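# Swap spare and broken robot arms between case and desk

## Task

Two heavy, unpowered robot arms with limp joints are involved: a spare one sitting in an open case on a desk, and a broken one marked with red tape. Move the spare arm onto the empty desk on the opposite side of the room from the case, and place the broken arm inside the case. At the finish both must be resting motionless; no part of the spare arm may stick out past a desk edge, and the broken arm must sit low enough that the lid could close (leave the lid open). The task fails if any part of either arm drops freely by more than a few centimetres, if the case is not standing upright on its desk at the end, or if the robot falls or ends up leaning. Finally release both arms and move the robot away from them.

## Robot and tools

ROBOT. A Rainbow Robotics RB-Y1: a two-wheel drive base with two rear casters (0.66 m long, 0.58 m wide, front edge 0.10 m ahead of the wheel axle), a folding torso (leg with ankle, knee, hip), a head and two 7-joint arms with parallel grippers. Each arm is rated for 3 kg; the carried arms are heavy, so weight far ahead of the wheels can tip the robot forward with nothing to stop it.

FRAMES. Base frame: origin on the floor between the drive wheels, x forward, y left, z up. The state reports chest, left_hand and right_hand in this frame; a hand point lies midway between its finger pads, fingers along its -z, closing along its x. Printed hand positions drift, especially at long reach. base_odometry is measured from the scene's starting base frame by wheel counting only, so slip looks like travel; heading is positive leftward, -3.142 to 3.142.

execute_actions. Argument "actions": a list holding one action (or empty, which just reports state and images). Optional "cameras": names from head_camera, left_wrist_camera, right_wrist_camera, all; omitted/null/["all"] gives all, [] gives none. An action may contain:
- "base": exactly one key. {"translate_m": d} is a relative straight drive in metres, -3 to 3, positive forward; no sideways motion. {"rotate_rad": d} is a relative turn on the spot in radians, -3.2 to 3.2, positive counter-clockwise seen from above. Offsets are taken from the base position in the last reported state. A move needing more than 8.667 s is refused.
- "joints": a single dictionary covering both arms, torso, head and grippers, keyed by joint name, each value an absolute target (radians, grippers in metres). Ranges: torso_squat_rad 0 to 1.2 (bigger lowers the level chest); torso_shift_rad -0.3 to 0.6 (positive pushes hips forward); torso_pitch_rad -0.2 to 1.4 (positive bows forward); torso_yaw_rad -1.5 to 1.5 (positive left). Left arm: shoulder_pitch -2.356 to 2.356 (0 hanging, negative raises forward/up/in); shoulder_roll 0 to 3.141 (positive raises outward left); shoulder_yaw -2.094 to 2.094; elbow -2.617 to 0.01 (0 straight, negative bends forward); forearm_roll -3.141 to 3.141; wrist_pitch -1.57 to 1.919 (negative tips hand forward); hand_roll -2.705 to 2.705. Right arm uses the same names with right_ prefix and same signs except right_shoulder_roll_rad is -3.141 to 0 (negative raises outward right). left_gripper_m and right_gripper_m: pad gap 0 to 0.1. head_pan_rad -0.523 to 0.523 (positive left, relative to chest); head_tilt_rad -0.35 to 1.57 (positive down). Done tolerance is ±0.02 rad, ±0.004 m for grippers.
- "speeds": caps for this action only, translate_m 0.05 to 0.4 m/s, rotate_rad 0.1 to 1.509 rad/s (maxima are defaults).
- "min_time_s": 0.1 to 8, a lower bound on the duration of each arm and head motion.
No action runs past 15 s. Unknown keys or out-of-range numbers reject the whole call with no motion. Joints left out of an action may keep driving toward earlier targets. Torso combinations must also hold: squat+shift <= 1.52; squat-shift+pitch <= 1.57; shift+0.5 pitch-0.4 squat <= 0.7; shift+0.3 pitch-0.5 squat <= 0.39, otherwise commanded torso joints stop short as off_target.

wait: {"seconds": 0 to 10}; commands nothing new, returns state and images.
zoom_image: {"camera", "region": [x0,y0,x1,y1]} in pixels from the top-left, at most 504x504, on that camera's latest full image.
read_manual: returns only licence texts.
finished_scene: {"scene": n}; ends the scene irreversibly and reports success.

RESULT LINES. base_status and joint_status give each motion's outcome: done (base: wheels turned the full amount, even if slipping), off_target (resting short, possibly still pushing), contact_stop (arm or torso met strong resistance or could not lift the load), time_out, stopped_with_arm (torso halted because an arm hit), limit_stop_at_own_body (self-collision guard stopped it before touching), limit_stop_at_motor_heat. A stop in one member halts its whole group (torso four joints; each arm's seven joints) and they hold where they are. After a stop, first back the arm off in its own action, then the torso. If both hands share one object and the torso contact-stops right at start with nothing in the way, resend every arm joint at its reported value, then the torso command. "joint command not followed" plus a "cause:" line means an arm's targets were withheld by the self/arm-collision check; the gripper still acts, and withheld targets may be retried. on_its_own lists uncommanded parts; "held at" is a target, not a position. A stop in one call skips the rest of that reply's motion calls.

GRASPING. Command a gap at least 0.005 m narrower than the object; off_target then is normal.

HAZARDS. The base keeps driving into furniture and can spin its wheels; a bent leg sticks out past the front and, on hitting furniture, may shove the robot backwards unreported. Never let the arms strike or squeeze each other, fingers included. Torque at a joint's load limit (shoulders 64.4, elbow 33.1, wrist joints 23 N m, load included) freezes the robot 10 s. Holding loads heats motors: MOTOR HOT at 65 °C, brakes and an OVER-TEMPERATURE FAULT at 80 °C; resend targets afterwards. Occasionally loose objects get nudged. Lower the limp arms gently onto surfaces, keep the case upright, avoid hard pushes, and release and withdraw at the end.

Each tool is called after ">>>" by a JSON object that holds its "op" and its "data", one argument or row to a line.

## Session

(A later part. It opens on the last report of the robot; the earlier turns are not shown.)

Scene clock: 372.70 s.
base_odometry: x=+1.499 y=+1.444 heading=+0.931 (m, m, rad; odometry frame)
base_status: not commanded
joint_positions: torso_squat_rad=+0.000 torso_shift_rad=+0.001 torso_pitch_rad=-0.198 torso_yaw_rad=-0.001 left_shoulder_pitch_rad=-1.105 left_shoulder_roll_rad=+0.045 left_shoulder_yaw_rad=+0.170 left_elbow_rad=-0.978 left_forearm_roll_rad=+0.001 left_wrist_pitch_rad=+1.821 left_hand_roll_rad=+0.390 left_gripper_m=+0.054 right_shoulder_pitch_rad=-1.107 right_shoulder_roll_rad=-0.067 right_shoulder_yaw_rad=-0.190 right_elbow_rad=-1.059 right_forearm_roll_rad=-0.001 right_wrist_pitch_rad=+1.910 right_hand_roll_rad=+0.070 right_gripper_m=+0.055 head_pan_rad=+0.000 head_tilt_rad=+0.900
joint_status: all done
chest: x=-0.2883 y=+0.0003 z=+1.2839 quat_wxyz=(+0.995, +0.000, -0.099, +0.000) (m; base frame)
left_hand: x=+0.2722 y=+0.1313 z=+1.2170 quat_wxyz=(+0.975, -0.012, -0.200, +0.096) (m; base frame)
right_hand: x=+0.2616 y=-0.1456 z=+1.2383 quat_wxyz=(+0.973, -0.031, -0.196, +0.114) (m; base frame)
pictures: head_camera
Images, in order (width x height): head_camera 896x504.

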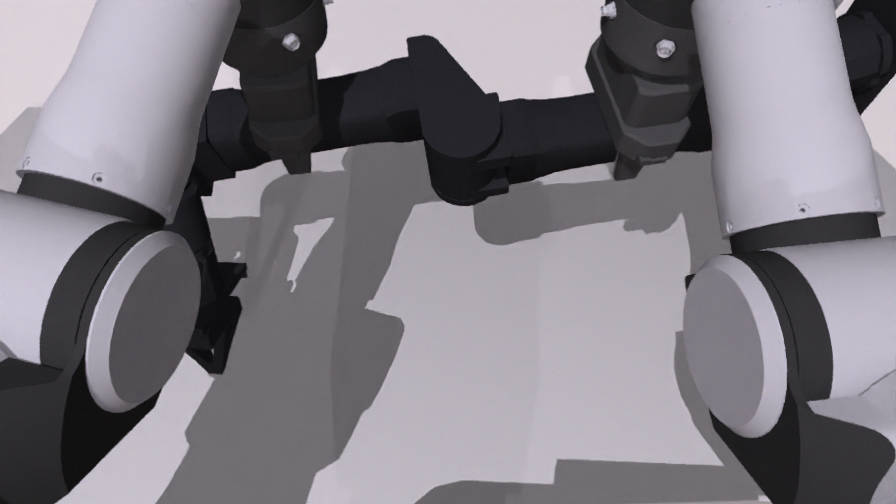

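>>> {"op": "execute_actions", "data": {
  "actions": [
    {"joints":{"torso_pitch_rad":-0.16,"torso_yaw_rad":-0.08}}
  ],
  "cameras": ["head_camera"]
}}

>>> {"op": "execute_actions", "data": {
  "actions": [
    {"joints":{"torso_pitch_rad":-0.11,"torso_yaw_rad":-0.16}}
  ],
  "cameras": ["head_camera"]
}}

Scene clock: 380.03 s.
base_odometry: x=+1.499 y=+1.444 heading=+0.931 (m, m, rad; odometry frame)
base_status: not commanded
joint_positions: torso_squat_rad=+0.000 torso_shift_rad=+0.001 torso_pitch_rad=-0.158 torso_yaw_rad=-0.080 left_shoulder_pitch_rad=-1.105 left_shoulder_roll_rad=+0.045 left_shoulder_yaw_rad=+0.170 left_elbow_rad=-0.978 left_forearm_roll_rad=+0.001 left_wrist_pitch_rad=+1.820 left_hand_roll_rad=+0.390 left_gripper_m=+0.054 right_shoulder_pitch_rad=-1.107 right_shoulder_roll_rad=-0.067 right_shoulder_yaw_rad=-0.190 right_elbow_rad=-1.059 right_forearm_roll_rad=-0.001 right_wrist_pitch_rad=+1.910 right_hand_roll_rad=+0.070 right_gripper_m=+0.055 head_pan_rad=+0.000 head_tilt_rad=+0.900
joint_status: all done
chest: x=-0.2760 y=+0.0001 z=+1.2861 quat_wxyz=(+0.996, +0.003, -0.079, -0.040) (m; base frame)
left_hand: x=+0.2899 y=+0.0881 z=+1.1982 quat_wxyz=(+0.982, -0.011, -0.180, +0.057) (m; base frame)
right_hand: x=+0.2586 y=-0.1873 z=+1.2164 quat_wxyz=(+0.981, -0.030, -0.176, +0.075) (m; base frame)
pictures: head_camera
Images, in order (width x height): head_camera 896x504.

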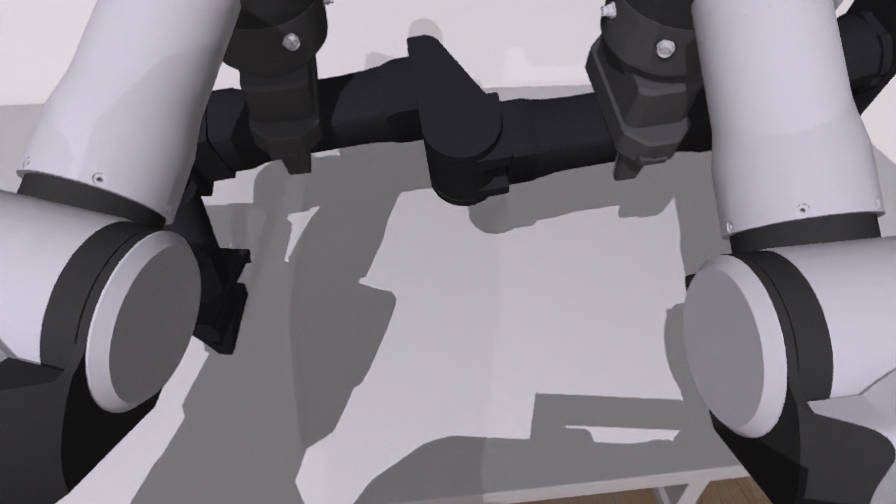

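Scene clock: 380.90 s.
base_odometry: x=+1.499 y=+1.444 heading=+0.931 (m, m, rad; odometry frame)
base_status: not commanded
joint_positions: torso_squat_rad=+0.000 torso_shift_rad=+0.001 torso_pitch_rad=-0.109 torso_yaw_rad=-0.160 left_shoulder_pitch_rad=-1.108 left_shoulder_roll_rad=+0.046 left_shoulder_yaw_rad=+0.170 left_elbow_rad=-0.979 left_forearm_roll_rad=+0.001 left_wrist_pitch_rad=+1.820 left_hand_roll_rad=+0.390 left_gripper_m=+0.054 right_shoulder_pitch_rad=-1.106 right_shoulder_roll_rad=-0.067 right_shoulder_yaw_rad=-0.190 right_elbow_rad=-1.058 right_forearm_roll_rad=+0.000 right_wrist_pitch_rad=+1.910 right_hand_roll_rad=+0.070 right_gripper_m=+0.055 head_pan_rad=+0.000 head_tilt_rad=+0.900
joint_status: all done
chest: x=-0.2609 y=+0.0000 z=+1.2881 quat_wxyz=(+0.995, +0.004, -0.054, -0.080) (m; base frame)
left_hand: x=+0.3058 y=+0.0440 z=+1.1750 quat_wxyz=(+0.987, -0.012, -0.158, +0.017) (m; base frame)
right_hand: x=+0.2529 y=-0.2282 z=+1.1897 quat_wxyz=(+0.988, -0.030, -0.150, +0.036) (m; base frame)
pictures: head_camera
Images, in order (width x height): head_camera 896x504.

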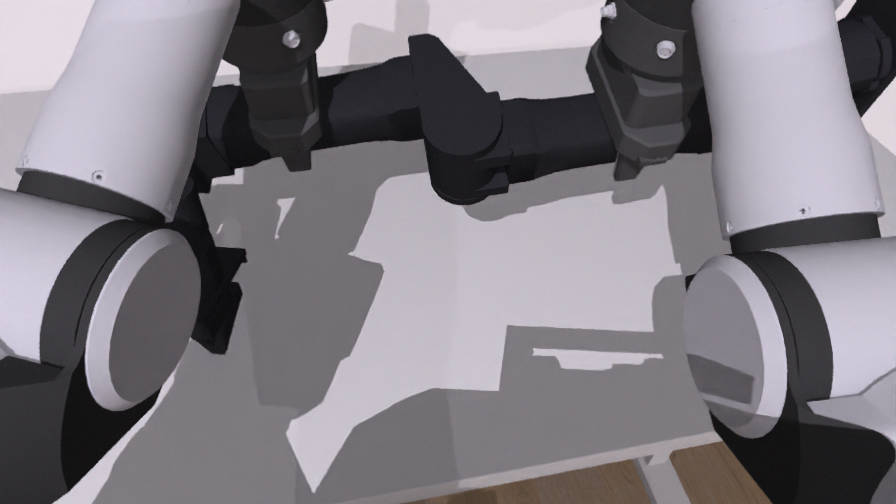

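>>> {"op": "execute_actions", "data": {
  "actions": [
    {"joints":{"torso_yaw_rad":-0.26}}
  ],
  "cameras": ["head_camera"]
}}

>>> {"op": "execute_actions", "data": {
  "actions": [
    {"joints":{"torso_pitch_rad":-0.07}}
  ],
  "cameras": ["head_camera"]
}}

Scene clock: 389.57 s.
base_odometry: x=+1.499 y=+1.444 heading=+0.931 (m, m, rad; odometry frame)
base_status: not commanded
joint_positions: torso_squat_rad=+0.000 torso_shift_rad=+0.001 torso_pitch_rad=-0.108 torso_yaw_rad=-0.260 left_shoulder_pitch_rad=-1.106 left_shoulder_roll_rad=+0.045 left_shoulder_yaw_rad=+0.170 left_elbow_rad=-0.978 left_forearm_roll_rad=+0.001 left_wrist_pitch_rad=+1.820 left_hand_roll_rad=+0.390 left_gripper_m=+0.054 right_shoulder_pitch_rad=-1.106 right_shoulder_roll_rad=-0.067 right_shoulder_yaw_rad=-0.190 right_elbow_rad=-1.058 right_forearm_roll_rad=+0.000 right_wrist_pitch_rad=+1.910 right_hand_roll_rad=+0.070 right_gripper_m=+0.055 head_pan_rad=+0.000 head_tilt_rad=+0.900
joint_status: all done
chest: x=-0.2609 y=-0.0001 z=+1.2881 quat_wxyz=(+0.990, +0.007, -0.054, -0.130) (m; base frame)
left_hand: x=+0.3071 y=-0.0113 z=+1.1740 quat_wxyz=(+0.987, -0.014, -0.156, -0.033) (m; base frame)
right_hand: x=+0.2278 y=-0.2772 z=+1.1872 quat_wxyz=(+0.988, -0.032, -0.149, -0.014) (m; base frame)
pictures: head_camera
Images, in order (width x height): head_camera 896x504.

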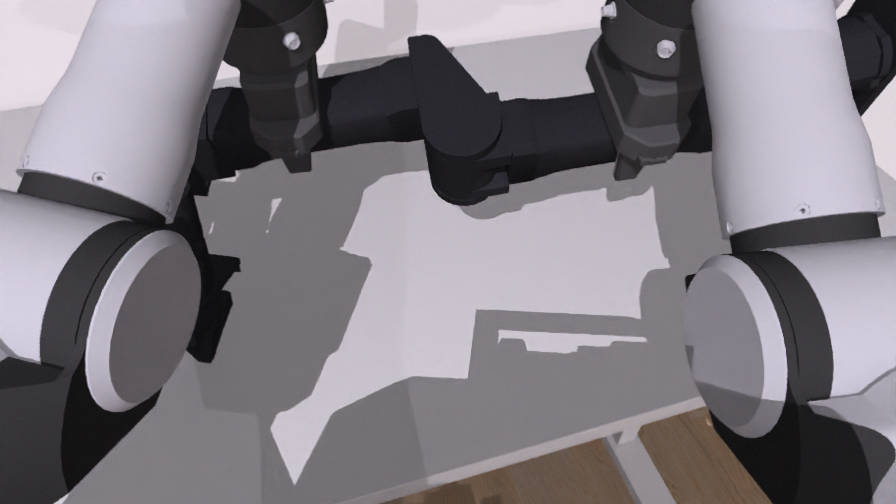

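Scene clock: 390.37 s.
base_odometry: x=+1.499 y=+1.445 heading=+0.931 (m, m, rad; odometry frame)
base_status: not commanded
joint_positions: torso_squat_rad=+0.000 torso_shift_rad=+0.001 torso_pitch_rad=-0.069 torso_yaw_rad=-0.260 left_shoulder_pitch_rad=-1.111 left_shoulder_roll_rad=+0.046 left_shoulder_yaw_rad=+0.170 left_elbow_rad=-0.981 left_forearm_roll_rad=+0.001 left_wrist_pitch_rad=+1.820 left_hand_roll_rad=+0.390 left_gripper_m=+0.054 right_shoulder_pitch_rad=-1.105 right_shoulder_roll_rad=-0.067 right_shoulder_yaw_rad=-0.190 right_elbow_rad=-1.058 right_forearm_roll_rad=+0.000 right_wrist_pitch_rad=+1.910 right_hand_roll_rad=+0.070 right_gripper_m=+0.054 head_pan_rad=+0.000 head_tilt_rad=+0.900
joint_status: all done
chest: x=-0.2488 y=-0.0001 z=+1.2892 quat_wxyz=(+0.991, +0.004, -0.034, -0.130) (m; base frame)
left_hand: x=+0.3154 y=-0.0117 z=+1.1560 quat_wxyz=(+0.990, -0.015, -0.140, -0.033) (m; base frame)
right_hand: x=+0.2353 y=-0.2773 z=+1.1685 quat_wxyz=(+0.991, -0.032, -0.129, -0.014) (m; base frame)
pictures: head_camera
Images, in order (width x height): head_camera 896x504.

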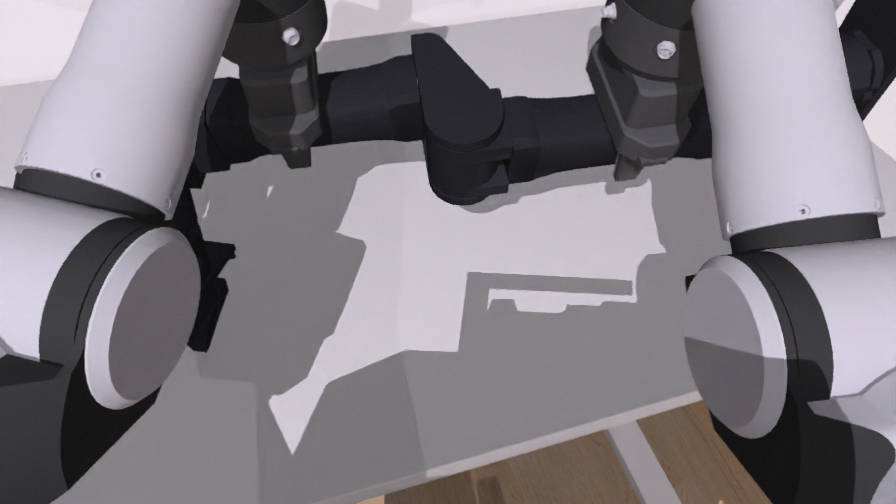

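>>> {"op": "execute_actions", "data": {
  "actions": [
    {"base":{"translate_m":0.05},"joints":{"torso_yaw_rad":-0.38,"head_pan_rad":0.3}}
  ],
  "cameras": ["head_camera"]
}}

Scene clock: 399.10 s.
base_odometry: x=+1.529 y=+1.485 heading=+0.930 (m, m, rad; odometry frame)
base_status: done
joint_positions: torso_squat_rad=+0.000 torso_shift_rad=+0.001 torso_pitch_rad=-0.068 torso_yaw_rad=-0.380 left_shoulder_pitch_rad=-1.106 left_shoulder_roll_rad=+0.046 left_shoulder_yaw_rad=+0.170 left_elbow_rad=-0.978 left_forearm_roll_rad=+0.001 left_wrist_pitch_rad=+1.820 left_hand_roll_rad=+0.390 left_gripper_m=+0.053 right_shoulder_pitch_rad=-1.106 right_shoulder_roll_rad=-0.067 right_shoulder_yaw_rad=-0.190 right_elbow_rad=-1.058 right_forearm_roll_rad=-0.001 right_wrist_pitch_rad=+1.910 right_hand_roll_rad=+0.070 right_gripper_m=+0.054 head_pan_rad=+0.300 head_tilt_rad=+0.900
joint_status: all done
chest: x=-0.2485 y=-0.0001 z=+1.2892 quat_wxyz=(+0.981, +0.006, -0.034, -0.189) (m; base frame)
left_hand: x=+0.3095 y=-0.0770 z=+1.1522 quat_wxyz=(+0.986, -0.019, -0.135, -0.092) (m; base frame)
right_hand: x=+0.1993 y=-0.3320 z=+1.1662 quat_wxyz=(+0.989, -0.035, -0.127, -0.073) (m; base frame)
pictures: head_camera
Images, in order (width x height): head_camera 896x504.

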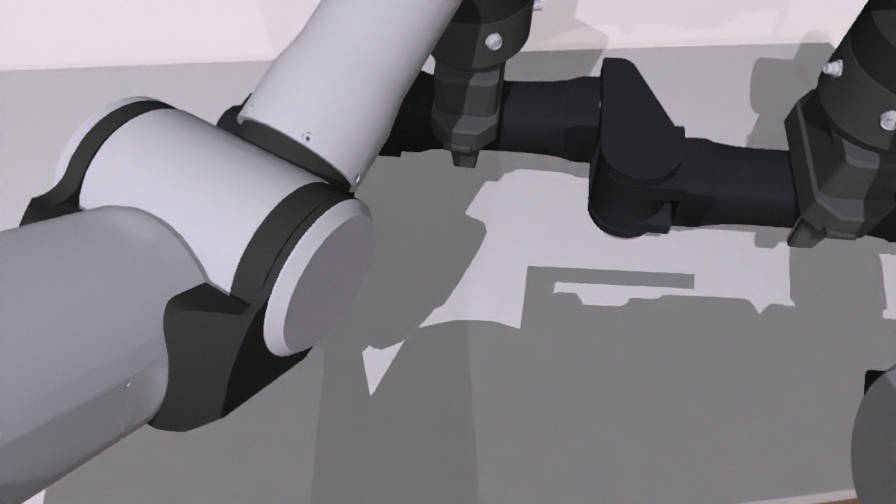

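Relieved. Lower again in small steps.

>>> {"op": "execute_actions", "data": {
  "actions": [
    {"joints":{"torso_pitch_rad":-0.04,"head_pan_rad":-0.1}}
  ],
  "cameras": ["head_camera"]
}}

>>> {"op": "execute_actions", "data": {
  "actions": [
    {"joints":{"torso_pitch_rad":-0.01}}
  ],
  "cameras": ["head_camera"]
}}

Scene clock: 404.50 s.
base_odometry: x=+1.529 y=+1.485 heading=+0.930 (m, m, rad; odometry frame)
base_status: not commanded
joint_positions: torso_squat_rad=+0.000 torso_shift_rad=+0.001 torso_pitch_rad=-0.038 torso_yaw_rad=-0.380 left_shoulder_pitch_rad=-1.107 left_shoulder_roll_rad=+0.046 left_shoulder_yaw_rad=+0.170 left_elbow_rad=-0.979 left_forearm_roll_rad=+0.001 left_wrist_pitch_rad=+1.820 left_hand_roll_rad=+0.390 left_gripper_m=+0.053 right_shoulder_pitch_rad=-1.106 right_shoulder_roll_rad=-0.067 right_shoulder_yaw_rad=-0.190 right_elbow_rad=-1.058 right_forearm_roll_rad=-0.001 right_wrist_pitch_rad=+1.910 right_hand_roll_rad=+0.070 right_gripper_m=+0.054 head_pan_rad=-0.100 head_tilt_rad=+0.900
joint_status: all done
chest: x=-0.2392 y=-0.0001 z=+1.2897 quat_wxyz=(+0.982, +0.003, -0.019, -0.189) (m; base frame)
left_hand: x=+0.3146 y=-0.0770 z=+1.1364 quat_wxyz=(+0.988, -0.020, -0.121, -0.092) (m; base frame)
right_hand: x=+0.2048 y=-0.3320 z=+1.1534 quat_wxyz=(+0.990, -0.037, -0.112, -0.073) (m; base frame)
pictures: head_camera
Images, in order (width x height): head_camera 896x504.

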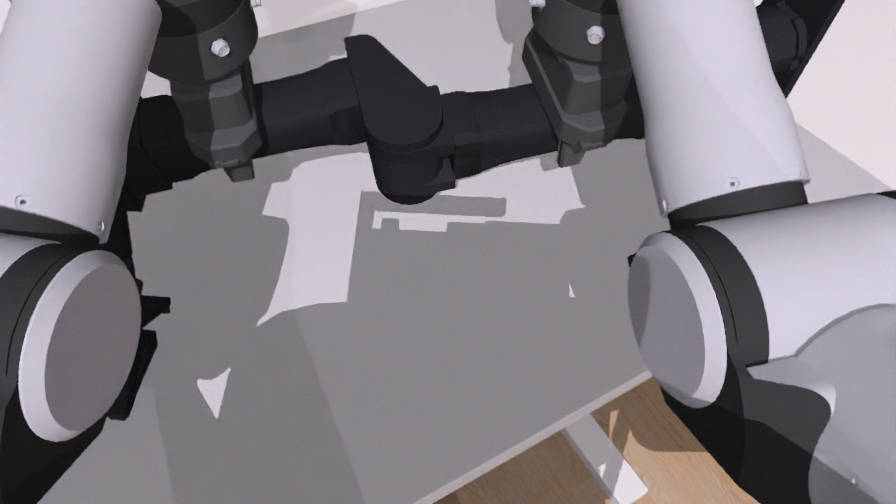

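Scene clock: 405.23 s.
base_odometry: x=+1.529 y=+1.485 heading=+0.930 (m, m, rad; odometry frame)
base_status: not commanded
joint_positions: torso_squat_rad=+0.000 torso_shift_rad=+0.001 torso_pitch_rad=-0.008 torso_yaw_rad=-0.380 left_shoulder_pitch_rad=-1.107 left_shoulder_roll_rad=+0.046 left_shoulder_yaw_rad=+0.170 left_elbow_rad=-0.979 left_forearm_roll_rad=+0.001 left_wrist_pitch_rad=+1.820 left_hand_roll_rad=+0.390 left_gripper_m=+0.053 right_shoulder_pitch_rad=-1.106 right_shoulder_roll_rad=-0.067 right_shoulder_yaw_rad=-0.190 right_elbow_rad=-1.058 right_forearm_roll_rad=-0.001 right_wrist_pitch_rad=+1.910 right_hand_roll_rad=+0.070 right_gripper_m=+0.054 head_pan_rad=-0.100 head_tilt_rad=+0.900
joint_status: all done
chest: x=-0.2299 y=-0.0001 z=+1.2899 quat_wxyz=(+0.982, +0.001, -0.004, -0.189) (m; base frame)
left_hand: x=+0.3190 y=-0.0770 z=+1.1199 quat_wxyz=(+0.990, -0.022, -0.106, -0.092) (m; base frame)
right_hand: x=+0.2098 y=-0.3320 z=+1.1403 quat_wxyz=(+0.992, -0.038, -0.097, -0.072) (m; base frame)
pictures: head_camera
Images, in order (width x height): head_camera 896x504.

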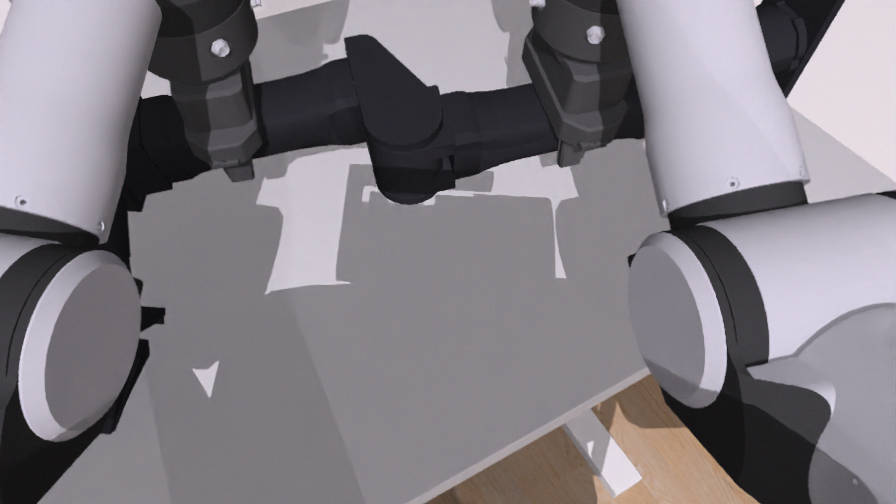

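>>> {"op": "execute_actions", "data": {
  "actions": [
    {"joints":{"torso_pitch_rad":0.04,"torso_yaw_rad":-0.34}}
  ],
  "cameras": []
}}

>>> {"op": "execute_actions", "data": {
  "actions": [
    {"joints":{"torso_pitch_rad":0.09,"torso_yaw_rad":-0.3,"head_tilt_rad":0.7}}
  ],
  "cameras": ["head_camera"]
}}

Scene clock: 417.97 s.
base_odometry: x=+1.529 y=+1.485 heading=+0.930 (m, m, rad; odometry frame)
base_status: not commanded
joint_positions: torso_squat_rad=+0.000 torso_shift_rad=+0.001 torso_pitch_rad=+0.042 torso_yaw_rad=-0.340 left_shoulder_pitch_rad=-1.107 left_shoulder_roll_rad=+0.046 left_shoulder_yaw_rad=+0.170 left_elbow_rad=-0.978 left_forearm_roll_rad=+0.001 left_wrist_pitch_rad=+1.820 left_hand_roll_rad=+0.390 left_gripper_m=+0.053 right_shoulder_pitch_rad=-1.106 right_shoulder_roll_rad=-0.067 right_shoulder_yaw_rad=-0.190 right_elbow_rad=-1.058 right_forearm_roll_rad=-0.001 right_wrist_pitch_rad=+1.910 right_hand_roll_rad=+0.070 right_gripper_m=+0.054 head_pan_rad=-0.100 head_tilt_rad=+0.900
joint_status: all done
chest: x=-0.2144 y=-0.0001 z=+1.2897 quat_wxyz=(+0.985, -0.004, +0.021, -0.169) (m; base frame)
left_hand: x=+0.3279 y=-0.0549 z=+1.0922 quat_wxyz=(+0.994, -0.021, -0.081, -0.071) (m; base frame)
right_hand: x=+0.2302 y=-0.3140 z=+1.1177 quat_wxyz=(+0.995, -0.037, -0.073, -0.051) (m; base frame)
pictures: none
No camera images: the call's "cameras" was empty. Leave "cameras" out to get every camera's image.

Scene clock: 418.83 s.
base_odometry: x=+1.529 y=+1.485 heading=+0.930 (m, m, rad; odometry frame)
base_status: not commanded
joint_positions: torso_squat_rad=+0.000 torso_shift_rad=+0.001 torso_pitch_rad=+0.092 torso_yaw_rad=-0.300 left_shoulder_pitch_rad=-1.107 left_shoulder_roll_rad=+0.046 left_shoulder_yaw_rad=+0.170 left_elbow_rad=-0.979 left_forearm_roll_rad=+0.001 left_wrist_pitch_rad=+1.820 left_hand_roll_rad=+0.390 left_gripper_m=+0.053 right_shoulder_pitch_rad=-1.106 right_shoulder_roll_rad=-0.067 right_shoulder_yaw_rad=-0.190 right_elbow_rad=-1.058 right_forearm_roll_rad=-0.001 right_wrist_pitch_rad=+1.910 right_hand_roll_rad=+0.070 right_gripper_m=+0.054 head_pan_rad=-0.100 head_tilt_rad=+0.700
joint_status: all done
chest: x=-0.1990 y=-0.0001 z=+1.2886 quat_wxyz=(+0.988, -0.007, +0.045, -0.149) (m; base frame)
left_hand: x=+0.3347 y=-0.0330 z=+1.0646 quat_wxyz=(+0.997, -0.020, -0.057, -0.051) (m; base frame)
right_hand: x=+0.2486 y=-0.2958 z=+1.0936 quat_wxyz=(+0.998, -0.036, -0.049, -0.030) (m; base frame)
pictures: head_camera
Images, in order (width x height): head_camera 896x504.

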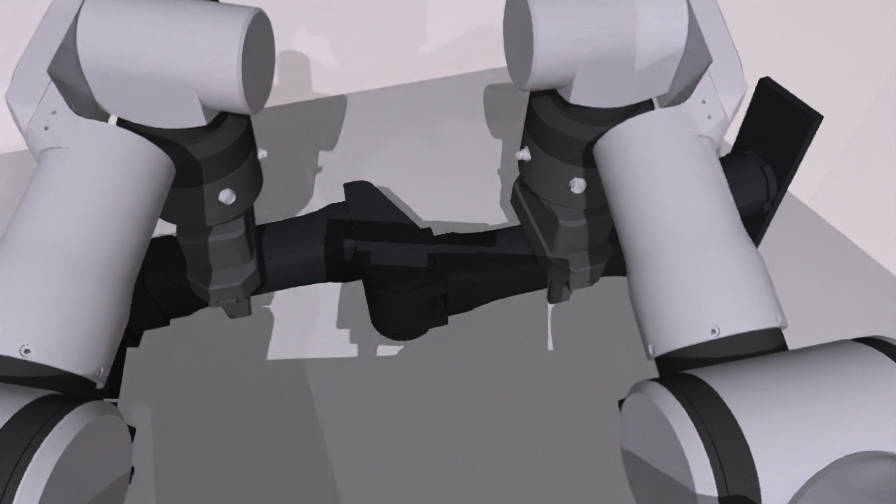

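Lower in steps, watching joint deflection.

>>> {"op": "execute_actions", "data": {
  "actions": [
    {"joints":{"torso_pitch_rad":0.12,"torso_yaw_rad":-0.27}}
  ],
  "cameras": []
}}

>>> {"op": "execute_actions", "data": {
  "actions": [
    {"joints":{"torso_pitch_rad":0.145}}
  ],
  "cameras": ["head_camera"]
}}

Scene clock: 424.70 s.
base_odometry: x=+1.529 y=+1.485 heading=+0.930 (m, m, rad; odometry frame)
base_status: not commanded
joint_positions: torso_squat_rad=+0.000 torso_shift_rad=+0.001 torso_pitch_rad=+0.122 torso_yaw_rad=-0.270 left_shoulder_pitch_rad=-1.107 left_shoulder_roll_rad=+0.046 left_shoulder_yaw_rad=+0.170 left_elbow_rad=-0.979 left_forearm_roll_rad=+0.001 left_wrist_pitch_rad=+1.820 left_hand_roll_rad=+0.390 left_gripper_m=+0.053 right_shoulder_pitch_rad=-1.106 right_shoulder_roll_rad=-0.067 right_shoulder_yaw_rad=-0.190 right_elbow_rad=-1.058 right_forearm_roll_rad=-0.001 right_wrist_pitch_rad=+1.910 right_hand_roll_rad=+0.070 right_gripper_m=+0.054 head_pan_rad=-0.100 head_tilt_rad=+0.700
joint_status: all done
chest: x=-0.1897 y=+0.0000 z=+1.2876 quat_wxyz=(+0.989, -0.008, +0.060, -0.134) (m; base frame)
left_hand: x=+0.3378 y=-0.0164 z=+1.0477 quat_wxyz=(+0.998, -0.019, -0.042, -0.036) (m; base frame)
right_hand: x=+0.2604 y=-0.2817 z=+1.0783 quat_wxyz=(+0.999, -0.034, -0.034, -0.015) (m; base frame)
pictures: none
No camera images: the call's "cameras" was empty. Leave "cameras" out to get every camera's image.

Scene clock: 425.40 s.
base_odometry: x=+1.529 y=+1.485 heading=+0.930 (m, m, rad; odometry frame)
base_status: not commanded
joint_positions: torso_squat_rad=+0.000 torso_shift_rad=+0.001 torso_pitch_rad=+0.147 torso_yaw_rad=-0.270 left_shoulder_pitch_rad=-1.107 left_shoulder_roll_rad=+0.046 left_shoulder_yaw_rad=+0.170 left_elbow_rad=-0.979 left_forearm_roll_rad=+0.001 left_wrist_pitch_rad=+1.820 left_hand_roll_rad=+0.390 left_gripper_m=+0.053 right_shoulder_pitch_rad=-1.106 right_shoulder_roll_rad=-0.067 right_shoulder_yaw_rad=-0.190 right_elbow_rad=-1.058 right_forearm_roll_rad=-0.001 right_wrist_pitch_rad=+1.910 right_hand_roll_rad=+0.070 right_gripper_m=+0.054 head_pan_rad=-0.100 head_tilt_rad=+0.700
joint_status: all done
chest: x=-0.1821 y=+0.0000 z=+1.2866 quat_wxyz=(+0.988, -0.010, +0.073, -0.134) (m; base frame)
left_hand: x=+0.3393 y=-0.0164 z=+1.0336 quat_wxyz=(+0.999, -0.019, -0.030, -0.036) (m; base frame)
right_hand: x=+0.2628 y=-0.2817 z=+1.0661 quat_wxyz=(+0.999, -0.034, -0.022, -0.015) (m; base frame)
pictures: head_camera
Images, in order (width x height): head_camera 896x504.

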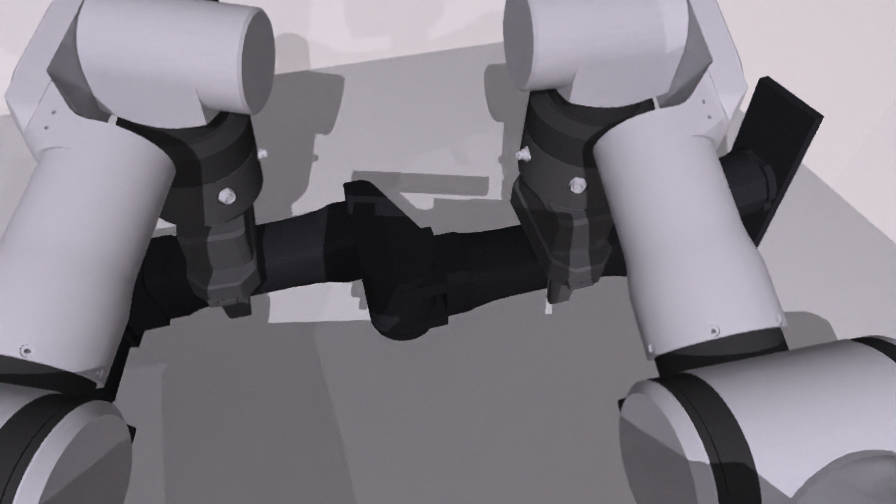

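>>> {"op": "execute_actions", "data": {
  "actions": [
    {"joints":{"torso_squat_rad":0.2}}
  ],
  "cameras": []
}}

>>> {"op": "execute_actions", "data": {
  "actions": [
    {"joints":{"torso_squat_rad":0.27}}
  ],
  "cameras": ["head_camera"]
}}

Scene clock: 431.23 s.
base_odometry: x=+1.529 y=+1.485 heading=+0.930 (m, m, rad; odometry frame)
base_status: not commanded
joint_positions: torso_squat_rad=+0.200 torso_shift_rad=+0.001 torso_pitch_rad=+0.146 torso_yaw_rad=-0.270 left_shoulder_pitch_rad=-1.107 left_shoulder_roll_rad=+0.046 left_shoulder_yaw_rad=+0.170 left_elbow_rad=-0.979 left_forearm_roll_rad=+0.001 left_wrist_pitch_rad=+1.820 left_hand_roll_rad=+0.390 left_gripper_m=+0.053 right_shoulder_pitch_rad=-1.106 right_shoulder_roll_rad=-0.067 right_shoulder_yaw_rad=-0.190 right_elbow_rad=-1.058 right_forearm_roll_rad=-0.001 right_wrist_pitch_rad=+1.910 right_hand_roll_rad=+0.070 right_gripper_m=+0.054 head_pan_rad=-0.100 head_tilt_rad=+0.700
joint_status: all done
chest: x=-0.1823 y=+0.0000 z=+1.2727 quat_wxyz=(+0.988, -0.010, +0.072, -0.134) (m; base frame)
left_hand: x=+0.3392 y=-0.0164 z=+1.0198 quat_wxyz=(+0.999, -0.019, -0.030, -0.036) (m; base frame)
right_hand: x=+0.2626 y=-0.2817 z=+1.0523 quat_wxyz=(+0.999, -0.034, -0.022, -0.015) (m; base frame)
pictures: none
No camera images: the call's "cameras" was empty. Leave "cameras" out to get every camera's image.

Scene clock: 432.20 s.
base_odometry: x=+1.529 y=+1.485 heading=+0.930 (m, m, rad; odometry frame)
base_status: not commanded
joint_positions: torso_squat_rad=+0.270 torso_shift_rad=+0.001 torso_pitch_rad=+0.146 torso_yaw_rad=-0.270 left_shoulder_pitch_rad=-1.107 left_shoulder_roll_rad=+0.046 left_shoulder_yaw_rad=+0.170 left_elbow_rad=-0.979 left_forearm_roll_rad=+0.001 left_wrist_pitch_rad=+1.820 left_hand_roll_rad=+0.390 left_gripper_m=+0.053 right_shoulder_pitch_rad=-1.107 right_shoulder_roll_rad=-0.067 right_shoulder_yaw_rad=-0.190 right_elbow_rad=-1.058 right_forearm_roll_rad=-0.001 right_wrist_pitch_rad=+1.910 right_hand_roll_rad=+0.070 right_gripper_m=+0.054 head_pan_rad=-0.100 head_tilt_rad=+0.700
joint_status: all done
chest: x=-0.1823 y=+0.0000 z=+1.2613 quat_wxyz=(+0.988, -0.010, +0.072, -0.134) (m; base frame)
left_hand: x=+0.3392 y=-0.0164 z=+1.0084 quat_wxyz=(+0.999, -0.019, -0.030, -0.036) (m; base frame)
right_hand: x=+0.2626 y=-0.2817 z=+1.0409 quat_wxyz=(+0.999, -0.034, -0.022, -0.015) (m; base frame)
pictures: head_camera
Images, in order (width x height): head_camera 896x504.

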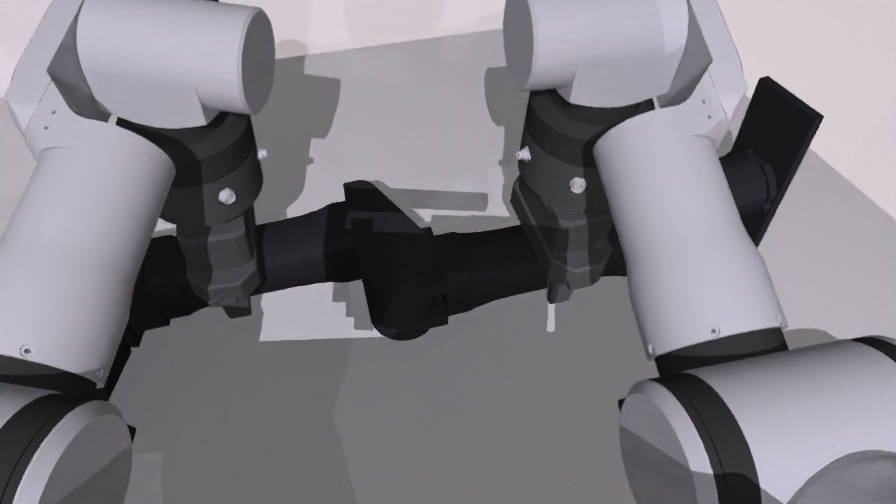

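>>> {"op": "execute_actions", "data": {
  "actions": [
    {"joints":{"torso_squat_rad":0.325}}
  ],
  "cameras": []
}}

>>> {"op": "execute_actions", "data": {
  "actions": [
    {"joints":{"torso_squat_rad":0.37}}
  ],
  "cameras": ["head_camera"]
}}

Scene clock: 436.20 s.
base_odometry: x=+1.529 y=+1.485 heading=+0.930 (m, m, rad; odometry frame)
base_status: not commanded
joint_positions: torso_squat_rad=+0.325 torso_shift_rad=+0.000 torso_pitch_rad=+0.145 torso_yaw_rad=-0.270 left_shoulder_pitch_rad=-1.110 left_shoulder_roll_rad=+0.046 left_shoulder_yaw_rad=+0.170 left_elbow_rad=-0.981 left_forearm_roll_rad=+0.001 left_wrist_pitch_rad=+1.821 left_hand_roll_rad=+0.390 left_gripper_m=+0.054 right_shoulder_pitch_rad=-1.107 right_shoulder_roll_rad=-0.067 right_shoulder_yaw_rad=-0.190 right_elbow_rad=-1.058 right_forearm_roll_rad=+0.000 right_wrist_pitch_rad=+1.910 right_hand_roll_rad=+0.070 right_gripper_m=+0.054 head_pan_rad=-0.100 head_tilt_rad=+0.700
joint_status: all done
chest: x=-0.1832 y=+0.0000 z=+1.2500 quat_wxyz=(+0.988, -0.010, +0.072, -0.134) (m; base frame)
left_hand: x=+0.3396 y=-0.0169 z=+0.9999 quat_wxyz=(+0.999, -0.020, -0.033, -0.036) (m; base frame)
right_hand: x=+0.2621 y=-0.2820 z=+1.0305 quat_wxyz=(+0.999, -0.034, -0.023, -0.015) (m; base frame)
pictures: none
No camera images: the call's "cameras" was empty. Leave "cameras" out to get every camera's image.

Scene clock: 437.53 s.
base_odometry: x=+1.529 y=+1.485 heading=+0.930 (m, m, rad; odometry frame)
base_status: not commanded
joint_positions: torso_squat_rad=+0.371 torso_shift_rad=-0.004 torso_pitch_rad=+0.134 torso_yaw_rad=-0.270 left_shoulder_pitch_rad=-1.114 left_shoulder_roll_rad=+0.048 left_shoulder_yaw_rad=+0.170 left_elbow_rad=-0.983 left_forearm_roll_rad=+0.000 left_wrist_pitch_rad=+1.820 left_hand_roll_rad=+0.390 left_gripper_m=+0.054 right_shoulder_pitch_rad=-1.110 right_shoulder_roll_rad=-0.069 right_shoulder_yaw_rad=-0.190 right_elbow_rad=-1.061 right_forearm_roll_rad=+0.000 right_wrist_pitch_rad=+1.910 right_hand_roll_rad=+0.070 right_gripper_m=+0.054 head_pan_rad=-0.100 head_tilt_rad=+0.700
joint_status: torso_squat_rad contact_stop (moved +0.046 of +0.045)
chest: x=-0.1893 y=+0.0003 z=+1.2395 quat_wxyz=(+0.989, -0.010, +0.066, -0.134) (m; base frame)
left_hand: x=+0.3380 y=-0.0172 z=+0.9977 quat_wxyz=(+0.998, -0.021, -0.042, -0.036) (m; base frame)
right_hand: x=+0.2599 y=-0.2822 z=+1.0276 quat_wxyz=(+0.999, -0.035, -0.032, -0.015) (m; base frame)
pictures: head_camera
Images, in order (width x height): head_camera 896x504.

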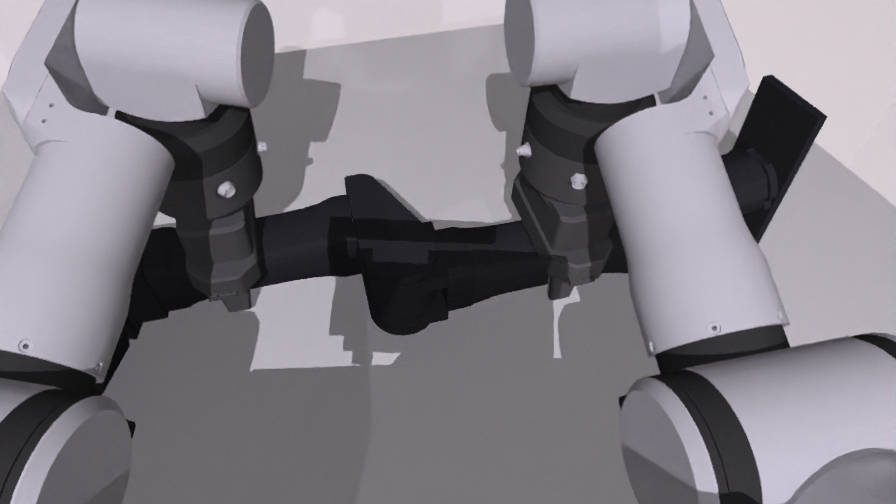

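>>> {"op": "execute_actions", "data": {
  "actions": [
    {"joints":{"left_gripper_m":0.1,"right_gripper_m":0.1}}
  ],
  "cameras": []
}}

>>> {"op": "execute_actions", "data": {
  "actions": [
    {"joints":{"torso_squat_rad":0,"torso_pitch_rad":0.0,"torso_shift_rad":0}}
  ],
  "cameras": []
}}

>>> {"op": "execute_actions", "data": {
  "actions": [
    {"base":{"translate_m":-0.7},"joints":{"torso_yaw_rad":0,"head_pan_rad":0,"head_tilt_rad":0.5}}
  ],
  "cameras": []
}}

>>> {"op": "execute_actions", "data": {
  "actions": [
    {"joints":{"left_shoulder_pitch_rad":0,"left_shoulder_roll_rad":0.1,"left_shoulder_yaw_rad":0,"left_elbow_rad":-0.15,"left_wrist_pitch_rad":0,"right_shoulder_pitch_rad":0,"right_shoulder_roll_rad":-0.1,"right_shoulder_yaw_rad":0,"right_elbow_rad":-0.15,"right_wrist_pitch_rad":0}}
  ],
  "cameras": ["head_camera"]
}}

Scene clock: 452.63 s.
base_odometry: x=+1.529 y=+1.485 heading=+0.930 (m, m, rad; odometry frame)
base_status: not commanded
joint_positions: torso_squat_rad=+0.371 torso_shift_rad=-0.004 torso_pitch_rad=+0.134 torso_yaw_rad=-0.270 left_shoulder_pitch_rad=-1.114 left_shoulder_roll_rad=+0.048 left_shoulder_yaw_rad=+0.170 left_elbow_rad=-0.983 left_forearm_roll_rad=+0.000 left_wrist_pitch_rad=+1.820 left_hand_roll_rad=+0.390 left_gripper_m=+0.099 right_shoulder_pitch_rad=-1.109 right_shoulder_roll_rad=-0.069 right_shoulder_yaw_rad=-0.190 right_elbow_rad=-1.060 right_forearm_roll_rad=+0.000 right_wrist_pitch_rad=+1.910 right_hand_roll_rad=+0.070 right_gripper_m=+0.100 head_pan_rad=-0.100 head_tilt_rad=+0.700
joint_status: all done
chest: x=-0.1893 y=+0.0003 z=+1.2395 quat_wxyz=(+0.989, -0.010, +0.066, -0.134) (m; base frame)
left_hand: x=+0.3380 y=-0.0171 z=+0.9977 quat_wxyz=(+0.998, -0.021, -0.042, -0.036) (m; base frame)
right_hand: x=+0.2595 y=-0.2824 z=+1.0270 quat_wxyz=(+0.999, -0.035, -0.031, -0.015) (m; base frame)
pictures: none
No camera images: the call's "cameras" was empty. Leave "cameras" out to get every camera's image.

Scene clock: 454.67 s.
base_odometry: x=+1.529 y=+1.485 heading=+0.930 (m, m, rad; odometry frame)
base_status: not commanded
joint_positions: torso_squat_rad=+0.000 torso_shift_rad=+0.000 torso_pitch_rad=+0.000 torso_yaw_rad=-0.270 left_shoulder_pitch_rad=-1.109 left_shoulder_roll_rad=+0.048 left_shoulder_yaw_rad=+0.170 left_elbow_rad=-0.980 left_forearm_roll_rad=+0.000 left_wrist_pitch_rad=+1.820 left_hand_roll_rad=+0.390 left_gripper_m=+0.099 right_shoulder_pitch_rad=-1.109 right_shoulder_roll_rad=-0.069 right_shoulder_yaw_rad=-0.190 right_elbow_rad=-1.060 right_forearm_roll_rad=+0.000 right_wrist_pitch_rad=+1.910 right_hand_roll_rad=+0.070 right_gripper_m=+0.100 head_pan_rad=-0.100 head_tilt_rad=+0.700
joint_status: all done
chest: x=-0.2280 y=+0.0003 z=+1.2899 quat_wxyz=(+0.991, +0.000, +0.000, -0.135) (m; base frame)
left_hand: x=+0.3258 y=-0.0157 z=+1.1173 quat_wxyz=(+0.994, -0.017, -0.105, -0.037) (m; base frame)
right_hand: x=+0.2451 y=-0.2824 z=+1.1392 quat_wxyz=(+0.994, -0.034, -0.097, -0.017) (m; base frame)
pictures: none
No camera images: the call's "cameras" was empty. Leave "cameras" out to get every camera's image.

Scene clock: 457.80 s.
base_odometry: x=+1.110 y=+0.924 heading=+0.929 (m, m, rad; odometry frame)
base_status: done
joint_positions: torso_squat_rad=+0.000 torso_shift_rad=+0.000 torso_pitch_rad=+0.000 torso_yaw_rad=+0.000 left_shoulder_pitch_rad=-1.109 left_shoulder_roll_rad=+0.048 left_shoulder_yaw_rad=+0.170 left_elbow_rad=-0.980 left_forearm_roll_rad=+0.000 left_wrist_pitch_rad=+1.820 left_hand_roll_rad=+0.390 left_gripper_m=+0.099 right_shoulder_pitch_rad=-1.109 right_shoulder_roll_rad=-0.069 right_shoulder_yaw_rad=-0.190 right_elbow_rad=-1.060 right_forearm_roll_rad=+0.000 right_wrist_pitch_rad=+1.910 right_hand_roll_rad=+0.070 right_gripper_m=+0.100 head_pan_rad=+0.000 head_tilt_rad=+0.500
joint_status: all done
chest: x=-0.2281 y=+0.0003 z=+1.2899 quat_wxyz=(+1.000, +0.000, +0.000, +0.000) (m; base frame)
left_hand: x=+0.3098 y=+0.1328 z=+1.1172 quat_wxyz=(+0.990, -0.002, -0.106, +0.098) (m; base frame)
right_hand: x=+0.3033 y=-0.1460 z=+1.1391 quat_wxyz=(+0.988, -0.021, -0.101, +0.117) (m; base frame)
pictures: none
No camera images: the call's "cameras" was empty. Leave "cameras" out to get every camera's image.

Scene clock: 459.70 s.
base_odometry: x=+1.110 y=+0.924 heading=+0.929 (m, m, rad; odometry frame)
base_status: not commanded
joint_positions: torso_squat_rad=+0.000 torso_shift_rad=+0.000 torso_pitch_rad=+0.000 torso_yaw_rad=+0.000 left_shoulder_pitch_rad=+0.000 left_shoulder_roll_rad=+0.100 left_shoulder_yaw_rad=+0.000 left_elbow_rad=-0.150 left_forearm_roll_rad=+0.000 left_wrist_pitch_rad=+0.000 left_hand_roll_rad=+0.390 left_gripper_m=+0.099 right_shoulder_pitch_rad=+0.000 right_shoulder_roll_rad=-0.100 right_shoulder_yaw_rad=-0.001 right_elbow_rad=-0.150 right_forearm_roll_rad=+0.000 right_wrist_pitch_rad=+0.000 right_hand_roll_rad=+0.070 right_gripper_m=+0.100 head_pan_rad=+0.000 head_tilt_rad=+0.500
joint_status: all done
chest: x=-0.2281 y=+0.0003 z=+1.2899 quat_wxyz=(+1.000, +0.000, +0.000, +0.000) (m; base frame)
left_hand: x=-0.1553 y=+0.2957 z=+0.6117 quat_wxyz=(+0.978, +0.034, -0.083, +0.190) (m; base frame)
right_hand: x=-0.1552 y=-0.2964 z=+0.6123 quat_wxyz=(+0.995, -0.053, -0.073, +0.038) (m; base frame)
pictures: head_camera
Images, in order (width x height): head_camera 896x504.

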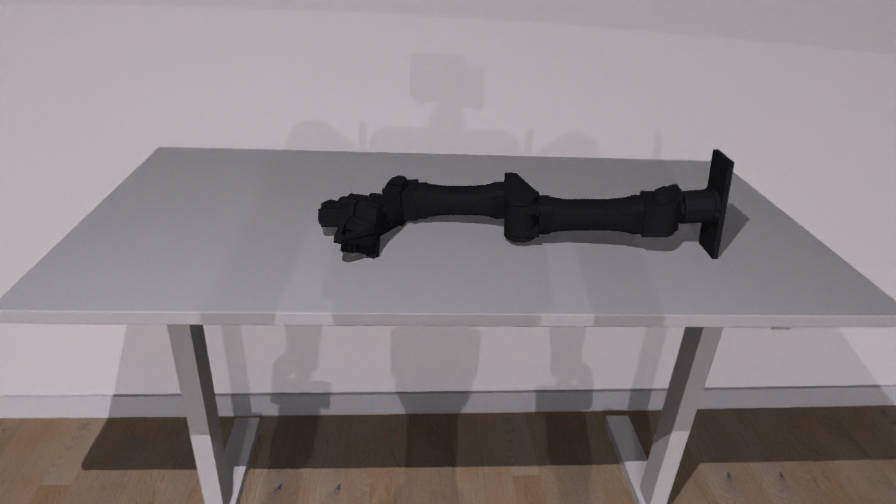

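>>> {"op": "execute_actions", "data": {
  "actions": [
    {"base":{"rotate_rad":2.61}}
  ],
  "cameras": []
}}

>>> {"op": "execute_actions", "data": {
  "actions": [
    {"base":{"translate_m":1.725}}
  ],
  "cameras": []
}}

>>> {"op": "execute_actions", "data": {
  "actions": [
    {"base":{"rotate_rad":-1.04}}
  ],
  "cameras": ["head_camera"]
}}

Scene clock: 476.73 s.
base_odometry: x=+1.110 y=+0.923 heading=-2.745 (m, m, rad; odometry frame)
base_status: done
joint_positions: torso_squat_rad=+0.000 torso_shift_rad=+0.000 torso_pitch_rad=+0.000 torso_yaw_rad=+0.000 left_shoulder_pitch_rad=+0.000 left_shoulder_roll_rad=+0.100 left_shoulder_yaw_rad=+0.000 left_elbow_rad=-0.150 left_forearm_roll_rad=+0.000 left_wrist_pitch_rad=+0.000 left_hand_roll_rad=+0.390 left_gripper_m=+0.099 right_shoulder_pitch_rad=+0.000 right_shoulder_roll_rad=-0.100 right_shoulder_yaw_rad=-0.001 right_elbow_rad=-0.150 right_forearm_roll_rad=+0.000 right_wrist_pitch_rad=+0.000 right_hand_roll_rad=+0.070 right_gripper_m=+0.100 head_pan_rad=+0.000 head_tilt_rad=+0.500
joint_status: not commanded
chest: x=-0.2281 y=+0.0003 z=+1.2899 quat_wxyz=(+1.000, +0.000, +0.000, +0.000) (m; base frame)
left_hand: x=-0.1551 y=+0.2957 z=+0.6118 quat_wxyz=(+0.978, +0.034, -0.083, +0.190) (m; base frame)
right_hand: x=-0.1550 y=-0.2965 z=+0.6123 quat_wxyz=(+0.995, -0.053, -0.073, +0.038) (m; base frame)
pictures: none
No camera images: the call's "cameras" was empty. Leave "cameras" out to get every camera's image.

Scene clock: 482.57 s.
base_odometry: x=-0.480 y=+0.255 heading=-2.744 (m, m, rad; odometry frame)
base_status: done
joint_positions: torso_squat_rad=+0.000 torso_shift_rad=+0.000 torso_pitch_rad=+0.000 torso_yaw_rad=+0.000 left_shoulder_pitch_rad=+0.000 left_shoulder_roll_rad=+0.100 left_shoulder_yaw_rad=+0.000 left_elbow_rad=-0.150 left_forearm_roll_rad=+0.000 left_wrist_pitch_rad=+0.000 left_hand_roll_rad=+0.390 left_gripper_m=+0.099 right_shoulder_pitch_rad=+0.000 right_shoulder_roll_rad=-0.100 right_shoulder_yaw_rad=-0.001 right_elbow_rad=-0.150 right_forearm_roll_rad=+0.000 right_wrist_pitch_rad=+0.000 right_hand_roll_rad=+0.070 right_gripper_m=+0.100 head_pan_rad=+0.000 head_tilt_rad=+0.500
joint_status: not commanded
chest: x=-0.2280 y=+0.0003 z=+1.2899 quat_wxyz=(+1.000, +0.000, +0.000, +0.000) (m; base frame)
left_hand: x=-0.1549 y=+0.2957 z=+0.6118 quat_wxyz=(+0.978, +0.034, -0.083, +0.190) (m; base frame)
right_hand: x=-0.1549 y=-0.2965 z=+0.6123 quat_wxyz=(+0.995, -0.053, -0.073, +0.038) (m; base frame)
pictures: none
No camera images: the call's "cameras" was empty. Leave "cameras" out to get every camera's image.

Scene clock: 485.90 s.
base_odometry: x=-0.480 y=+0.255 heading=+2.500 (m, m, rad; odometry frame)
base_status: done
joint_positions: torso_squat_rad=+0.000 torso_shift_rad=+0.000 torso_pitch_rad=+0.000 torso_yaw_rad=+0.000 left_shoulder_pitch_rad=+0.000 left_shoulder_roll_rad=+0.100 left_shoulder_yaw_rad=+0.000 left_elbow_rad=-0.150 left_forearm_roll_rad=+0.000 left_wrist_pitch_rad=+0.000 left_hand_roll_rad=+0.390 left_gripper_m=+0.099 right_shoulder_pitch_rad=+0.000 right_shoulder_roll_rad=-0.100 right_shoulder_yaw_rad=-0.001 right_elbow_rad=-0.150 right_forearm_roll_rad=+0.000 right_wrist_pitch_rad=+0.000 right_hand_roll_rad=+0.070 right_gripper_m=+0.100 head_pan_rad=+0.000 head_tilt_rad=+0.500
joint_status: not commanded
chest: x=-0.2280 y=+0.0003 z=+1.2899 quat_wxyz=(+1.000, +0.000, +0.000, +0.000) (m; base frame)
left_hand: x=-0.1549 y=+0.2957 z=+0.6118 quat_wxyz=(+0.978, +0.034, -0.083, +0.190) (m; base frame)
right_hand: x=-0.1549 y=-0.2965 z=+0.6123 quat_wxyz=(+0.995, -0.053, -0.073, +0.038) (m; base frame)
pictures: head_camera
Images, in order (width x height): head_camera 896x504.

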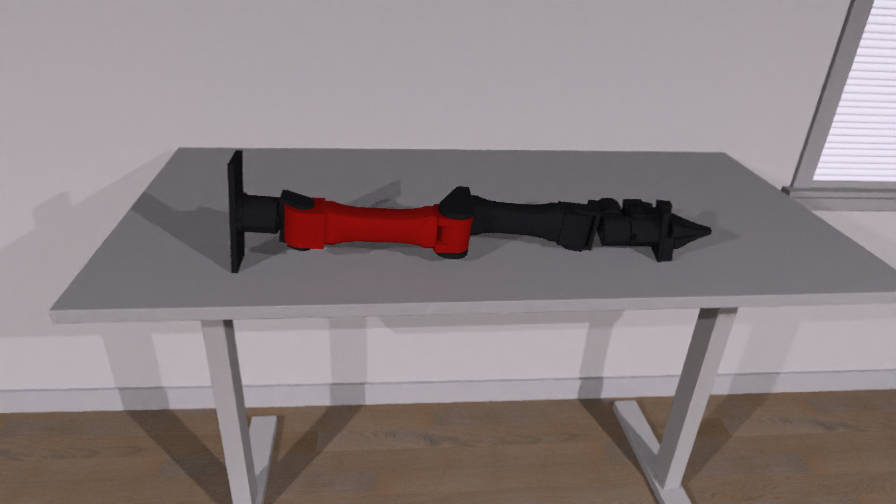

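>>> {"op": "execute_actions", "data": {
  "actions": [
    {"joints":{"head_tilt_rad":0.9,"left_shoulder_pitch_rad":-1.109,"left_shoulder_roll_rad":0.06,"left_shoulder_yaw_rad":0.18,"left_elbow_rad":-1.0,"left_wrist_pitch_rad":1.9,"left_hand_roll_rad":0.08,"right_shoulder_pitch_rad":-1.109,"right_shoulder_roll_rad":-0.06,"right_shoulder_yaw_rad":-0.18,"right_elbow_rad":-1.05,"right_wrist_pitch_rad":1.91,"right_hand_roll_rad":-0.28}}
  ],
  "cameras": []
}}

>>> {"op": "execute_actions", "data": {
  "actions": [
    {"base":{"translate_m":0.62}}
  ]
}}

Scene clock: 502.50 s.
base_odometry: x=-0.480 y=+0.255 heading=+2.500 (m, m, rad; odometry frame)
base_status: not commanded
joint_positions: torso_squat_rad=+0.000 torso_shift_rad=+0.000 torso_pitch_rad=+0.000 torso_yaw_rad=+0.000 left_shoulder_pitch_rad=-1.109 left_shoulder_roll_rad=+0.060 left_shoulder_yaw_rad=+0.180 left_elbow_rad=-1.000 left_forearm_roll_rad=+0.000 left_wrist_pitch_rad=+1.900 left_hand_roll_rad=+0.080 left_gripper_m=+0.099 right_shoulder_pitch_rad=-1.109 right_shoulder_roll_rad=-0.060 right_shoulder_yaw_rad=-0.179 right_elbow_rad=-1.050 right_forearm_roll_rad=+0.000 right_wrist_pitch_rad=+1.910 right_hand_roll_rad=-0.280 right_gripper_m=+0.100 head_pan_rad=+0.000 head_tilt_rad=+0.900
joint_status: all done
chest: x=-0.2281 y=+0.0003 z=+1.2899 quat_wxyz=(+1.000, +0.000, +0.000, +0.000) (m; base frame)
left_hand: x=+0.2967 y=+0.1425 z=+1.1213 quat_wxyz=(+0.996, +0.017, -0.077, -0.048) (m; base frame)
right_hand: x=+0.3009 y=-0.1408 z=+1.1353 quat_wxyz=(+0.994, -0.006, -0.098, -0.051) (m; base frame)
pictures: none
No camera images: the call's "cameras" was empty. Leave "cameras" out to get every camera's image.

Scene clock: 505.50 s.
base_odometry: x=-0.976 y=+0.627 heading=+2.499 (m, m, rad; odometry frame)
base_status: done
joint_positions: torso_squat_rad=+0.000 torso_shift_rad=+0.000 torso_pitch_rad=+0.000 torso_yaw_rad=+0.000 left_shoulder_pitch_rad=-1.109 left_shoulder_roll_rad=+0.060 left_shoulder_yaw_rad=+0.180 left_elbow_rad=-1.000 left_forearm_roll_rad=+0.000 left_wrist_pitch_rad=+1.900 left_hand_roll_rad=+0.080 left_gripper_m=+0.099 right_shoulder_pitch_rad=-1.109 right_shoulder_roll_rad=-0.060 right_shoulder_yaw_rad=-0.179 right_elbow_rad=-1.050 right_forearm_roll_rad=+0.000 right_wrist_pitch_rad=+1.910 right_hand_roll_rad=-0.280 right_gripper_m=+0.100 head_pan_rad=+0.000 head_tilt_rad=+0.900
joint_status: not commanded
chest: x=-0.2280 y=+0.0003 z=+1.2899 quat_wxyz=(+1.000, +0.000, +0.000, +0.000) (m; base frame)
left_hand: x=+0.2967 y=+0.1426 z=+1.1210 quat_wxyz=(+0.996, +0.017, -0.077, -0.048) (m; base frame)
right_hand: x=+0.3009 y=-0.1409 z=+1.1350 quat_wxyz=(+0.994, -0.006, -0.098, -0.051) (m; base frame)
pictures: head_camera, left_wrist_camera, right_wrist_camera
Images, in order (width x height): head_camera 896x504, left_wrist_camera 644x364, right_wrist_camera 644x364.

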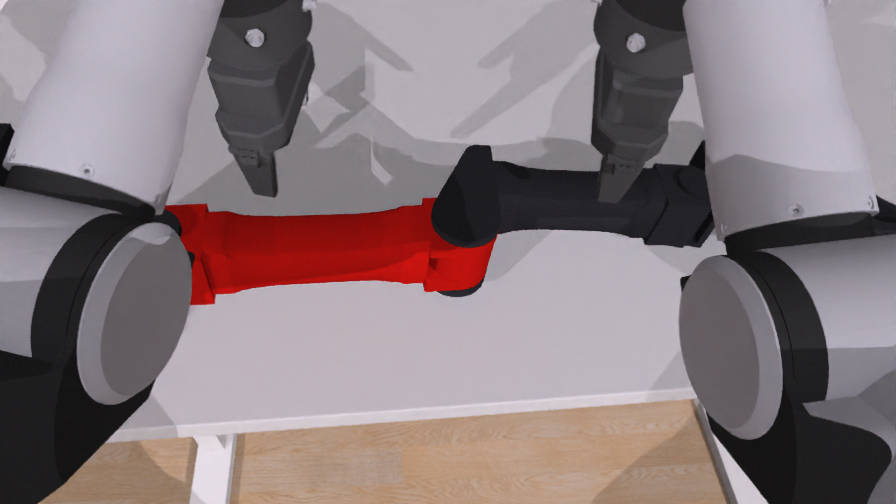

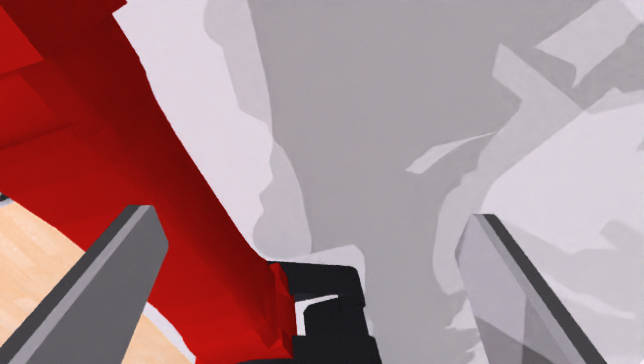

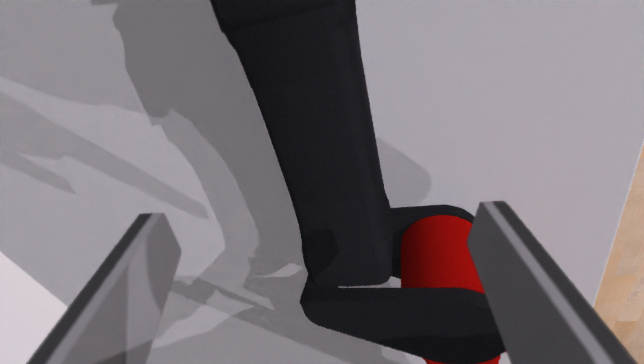

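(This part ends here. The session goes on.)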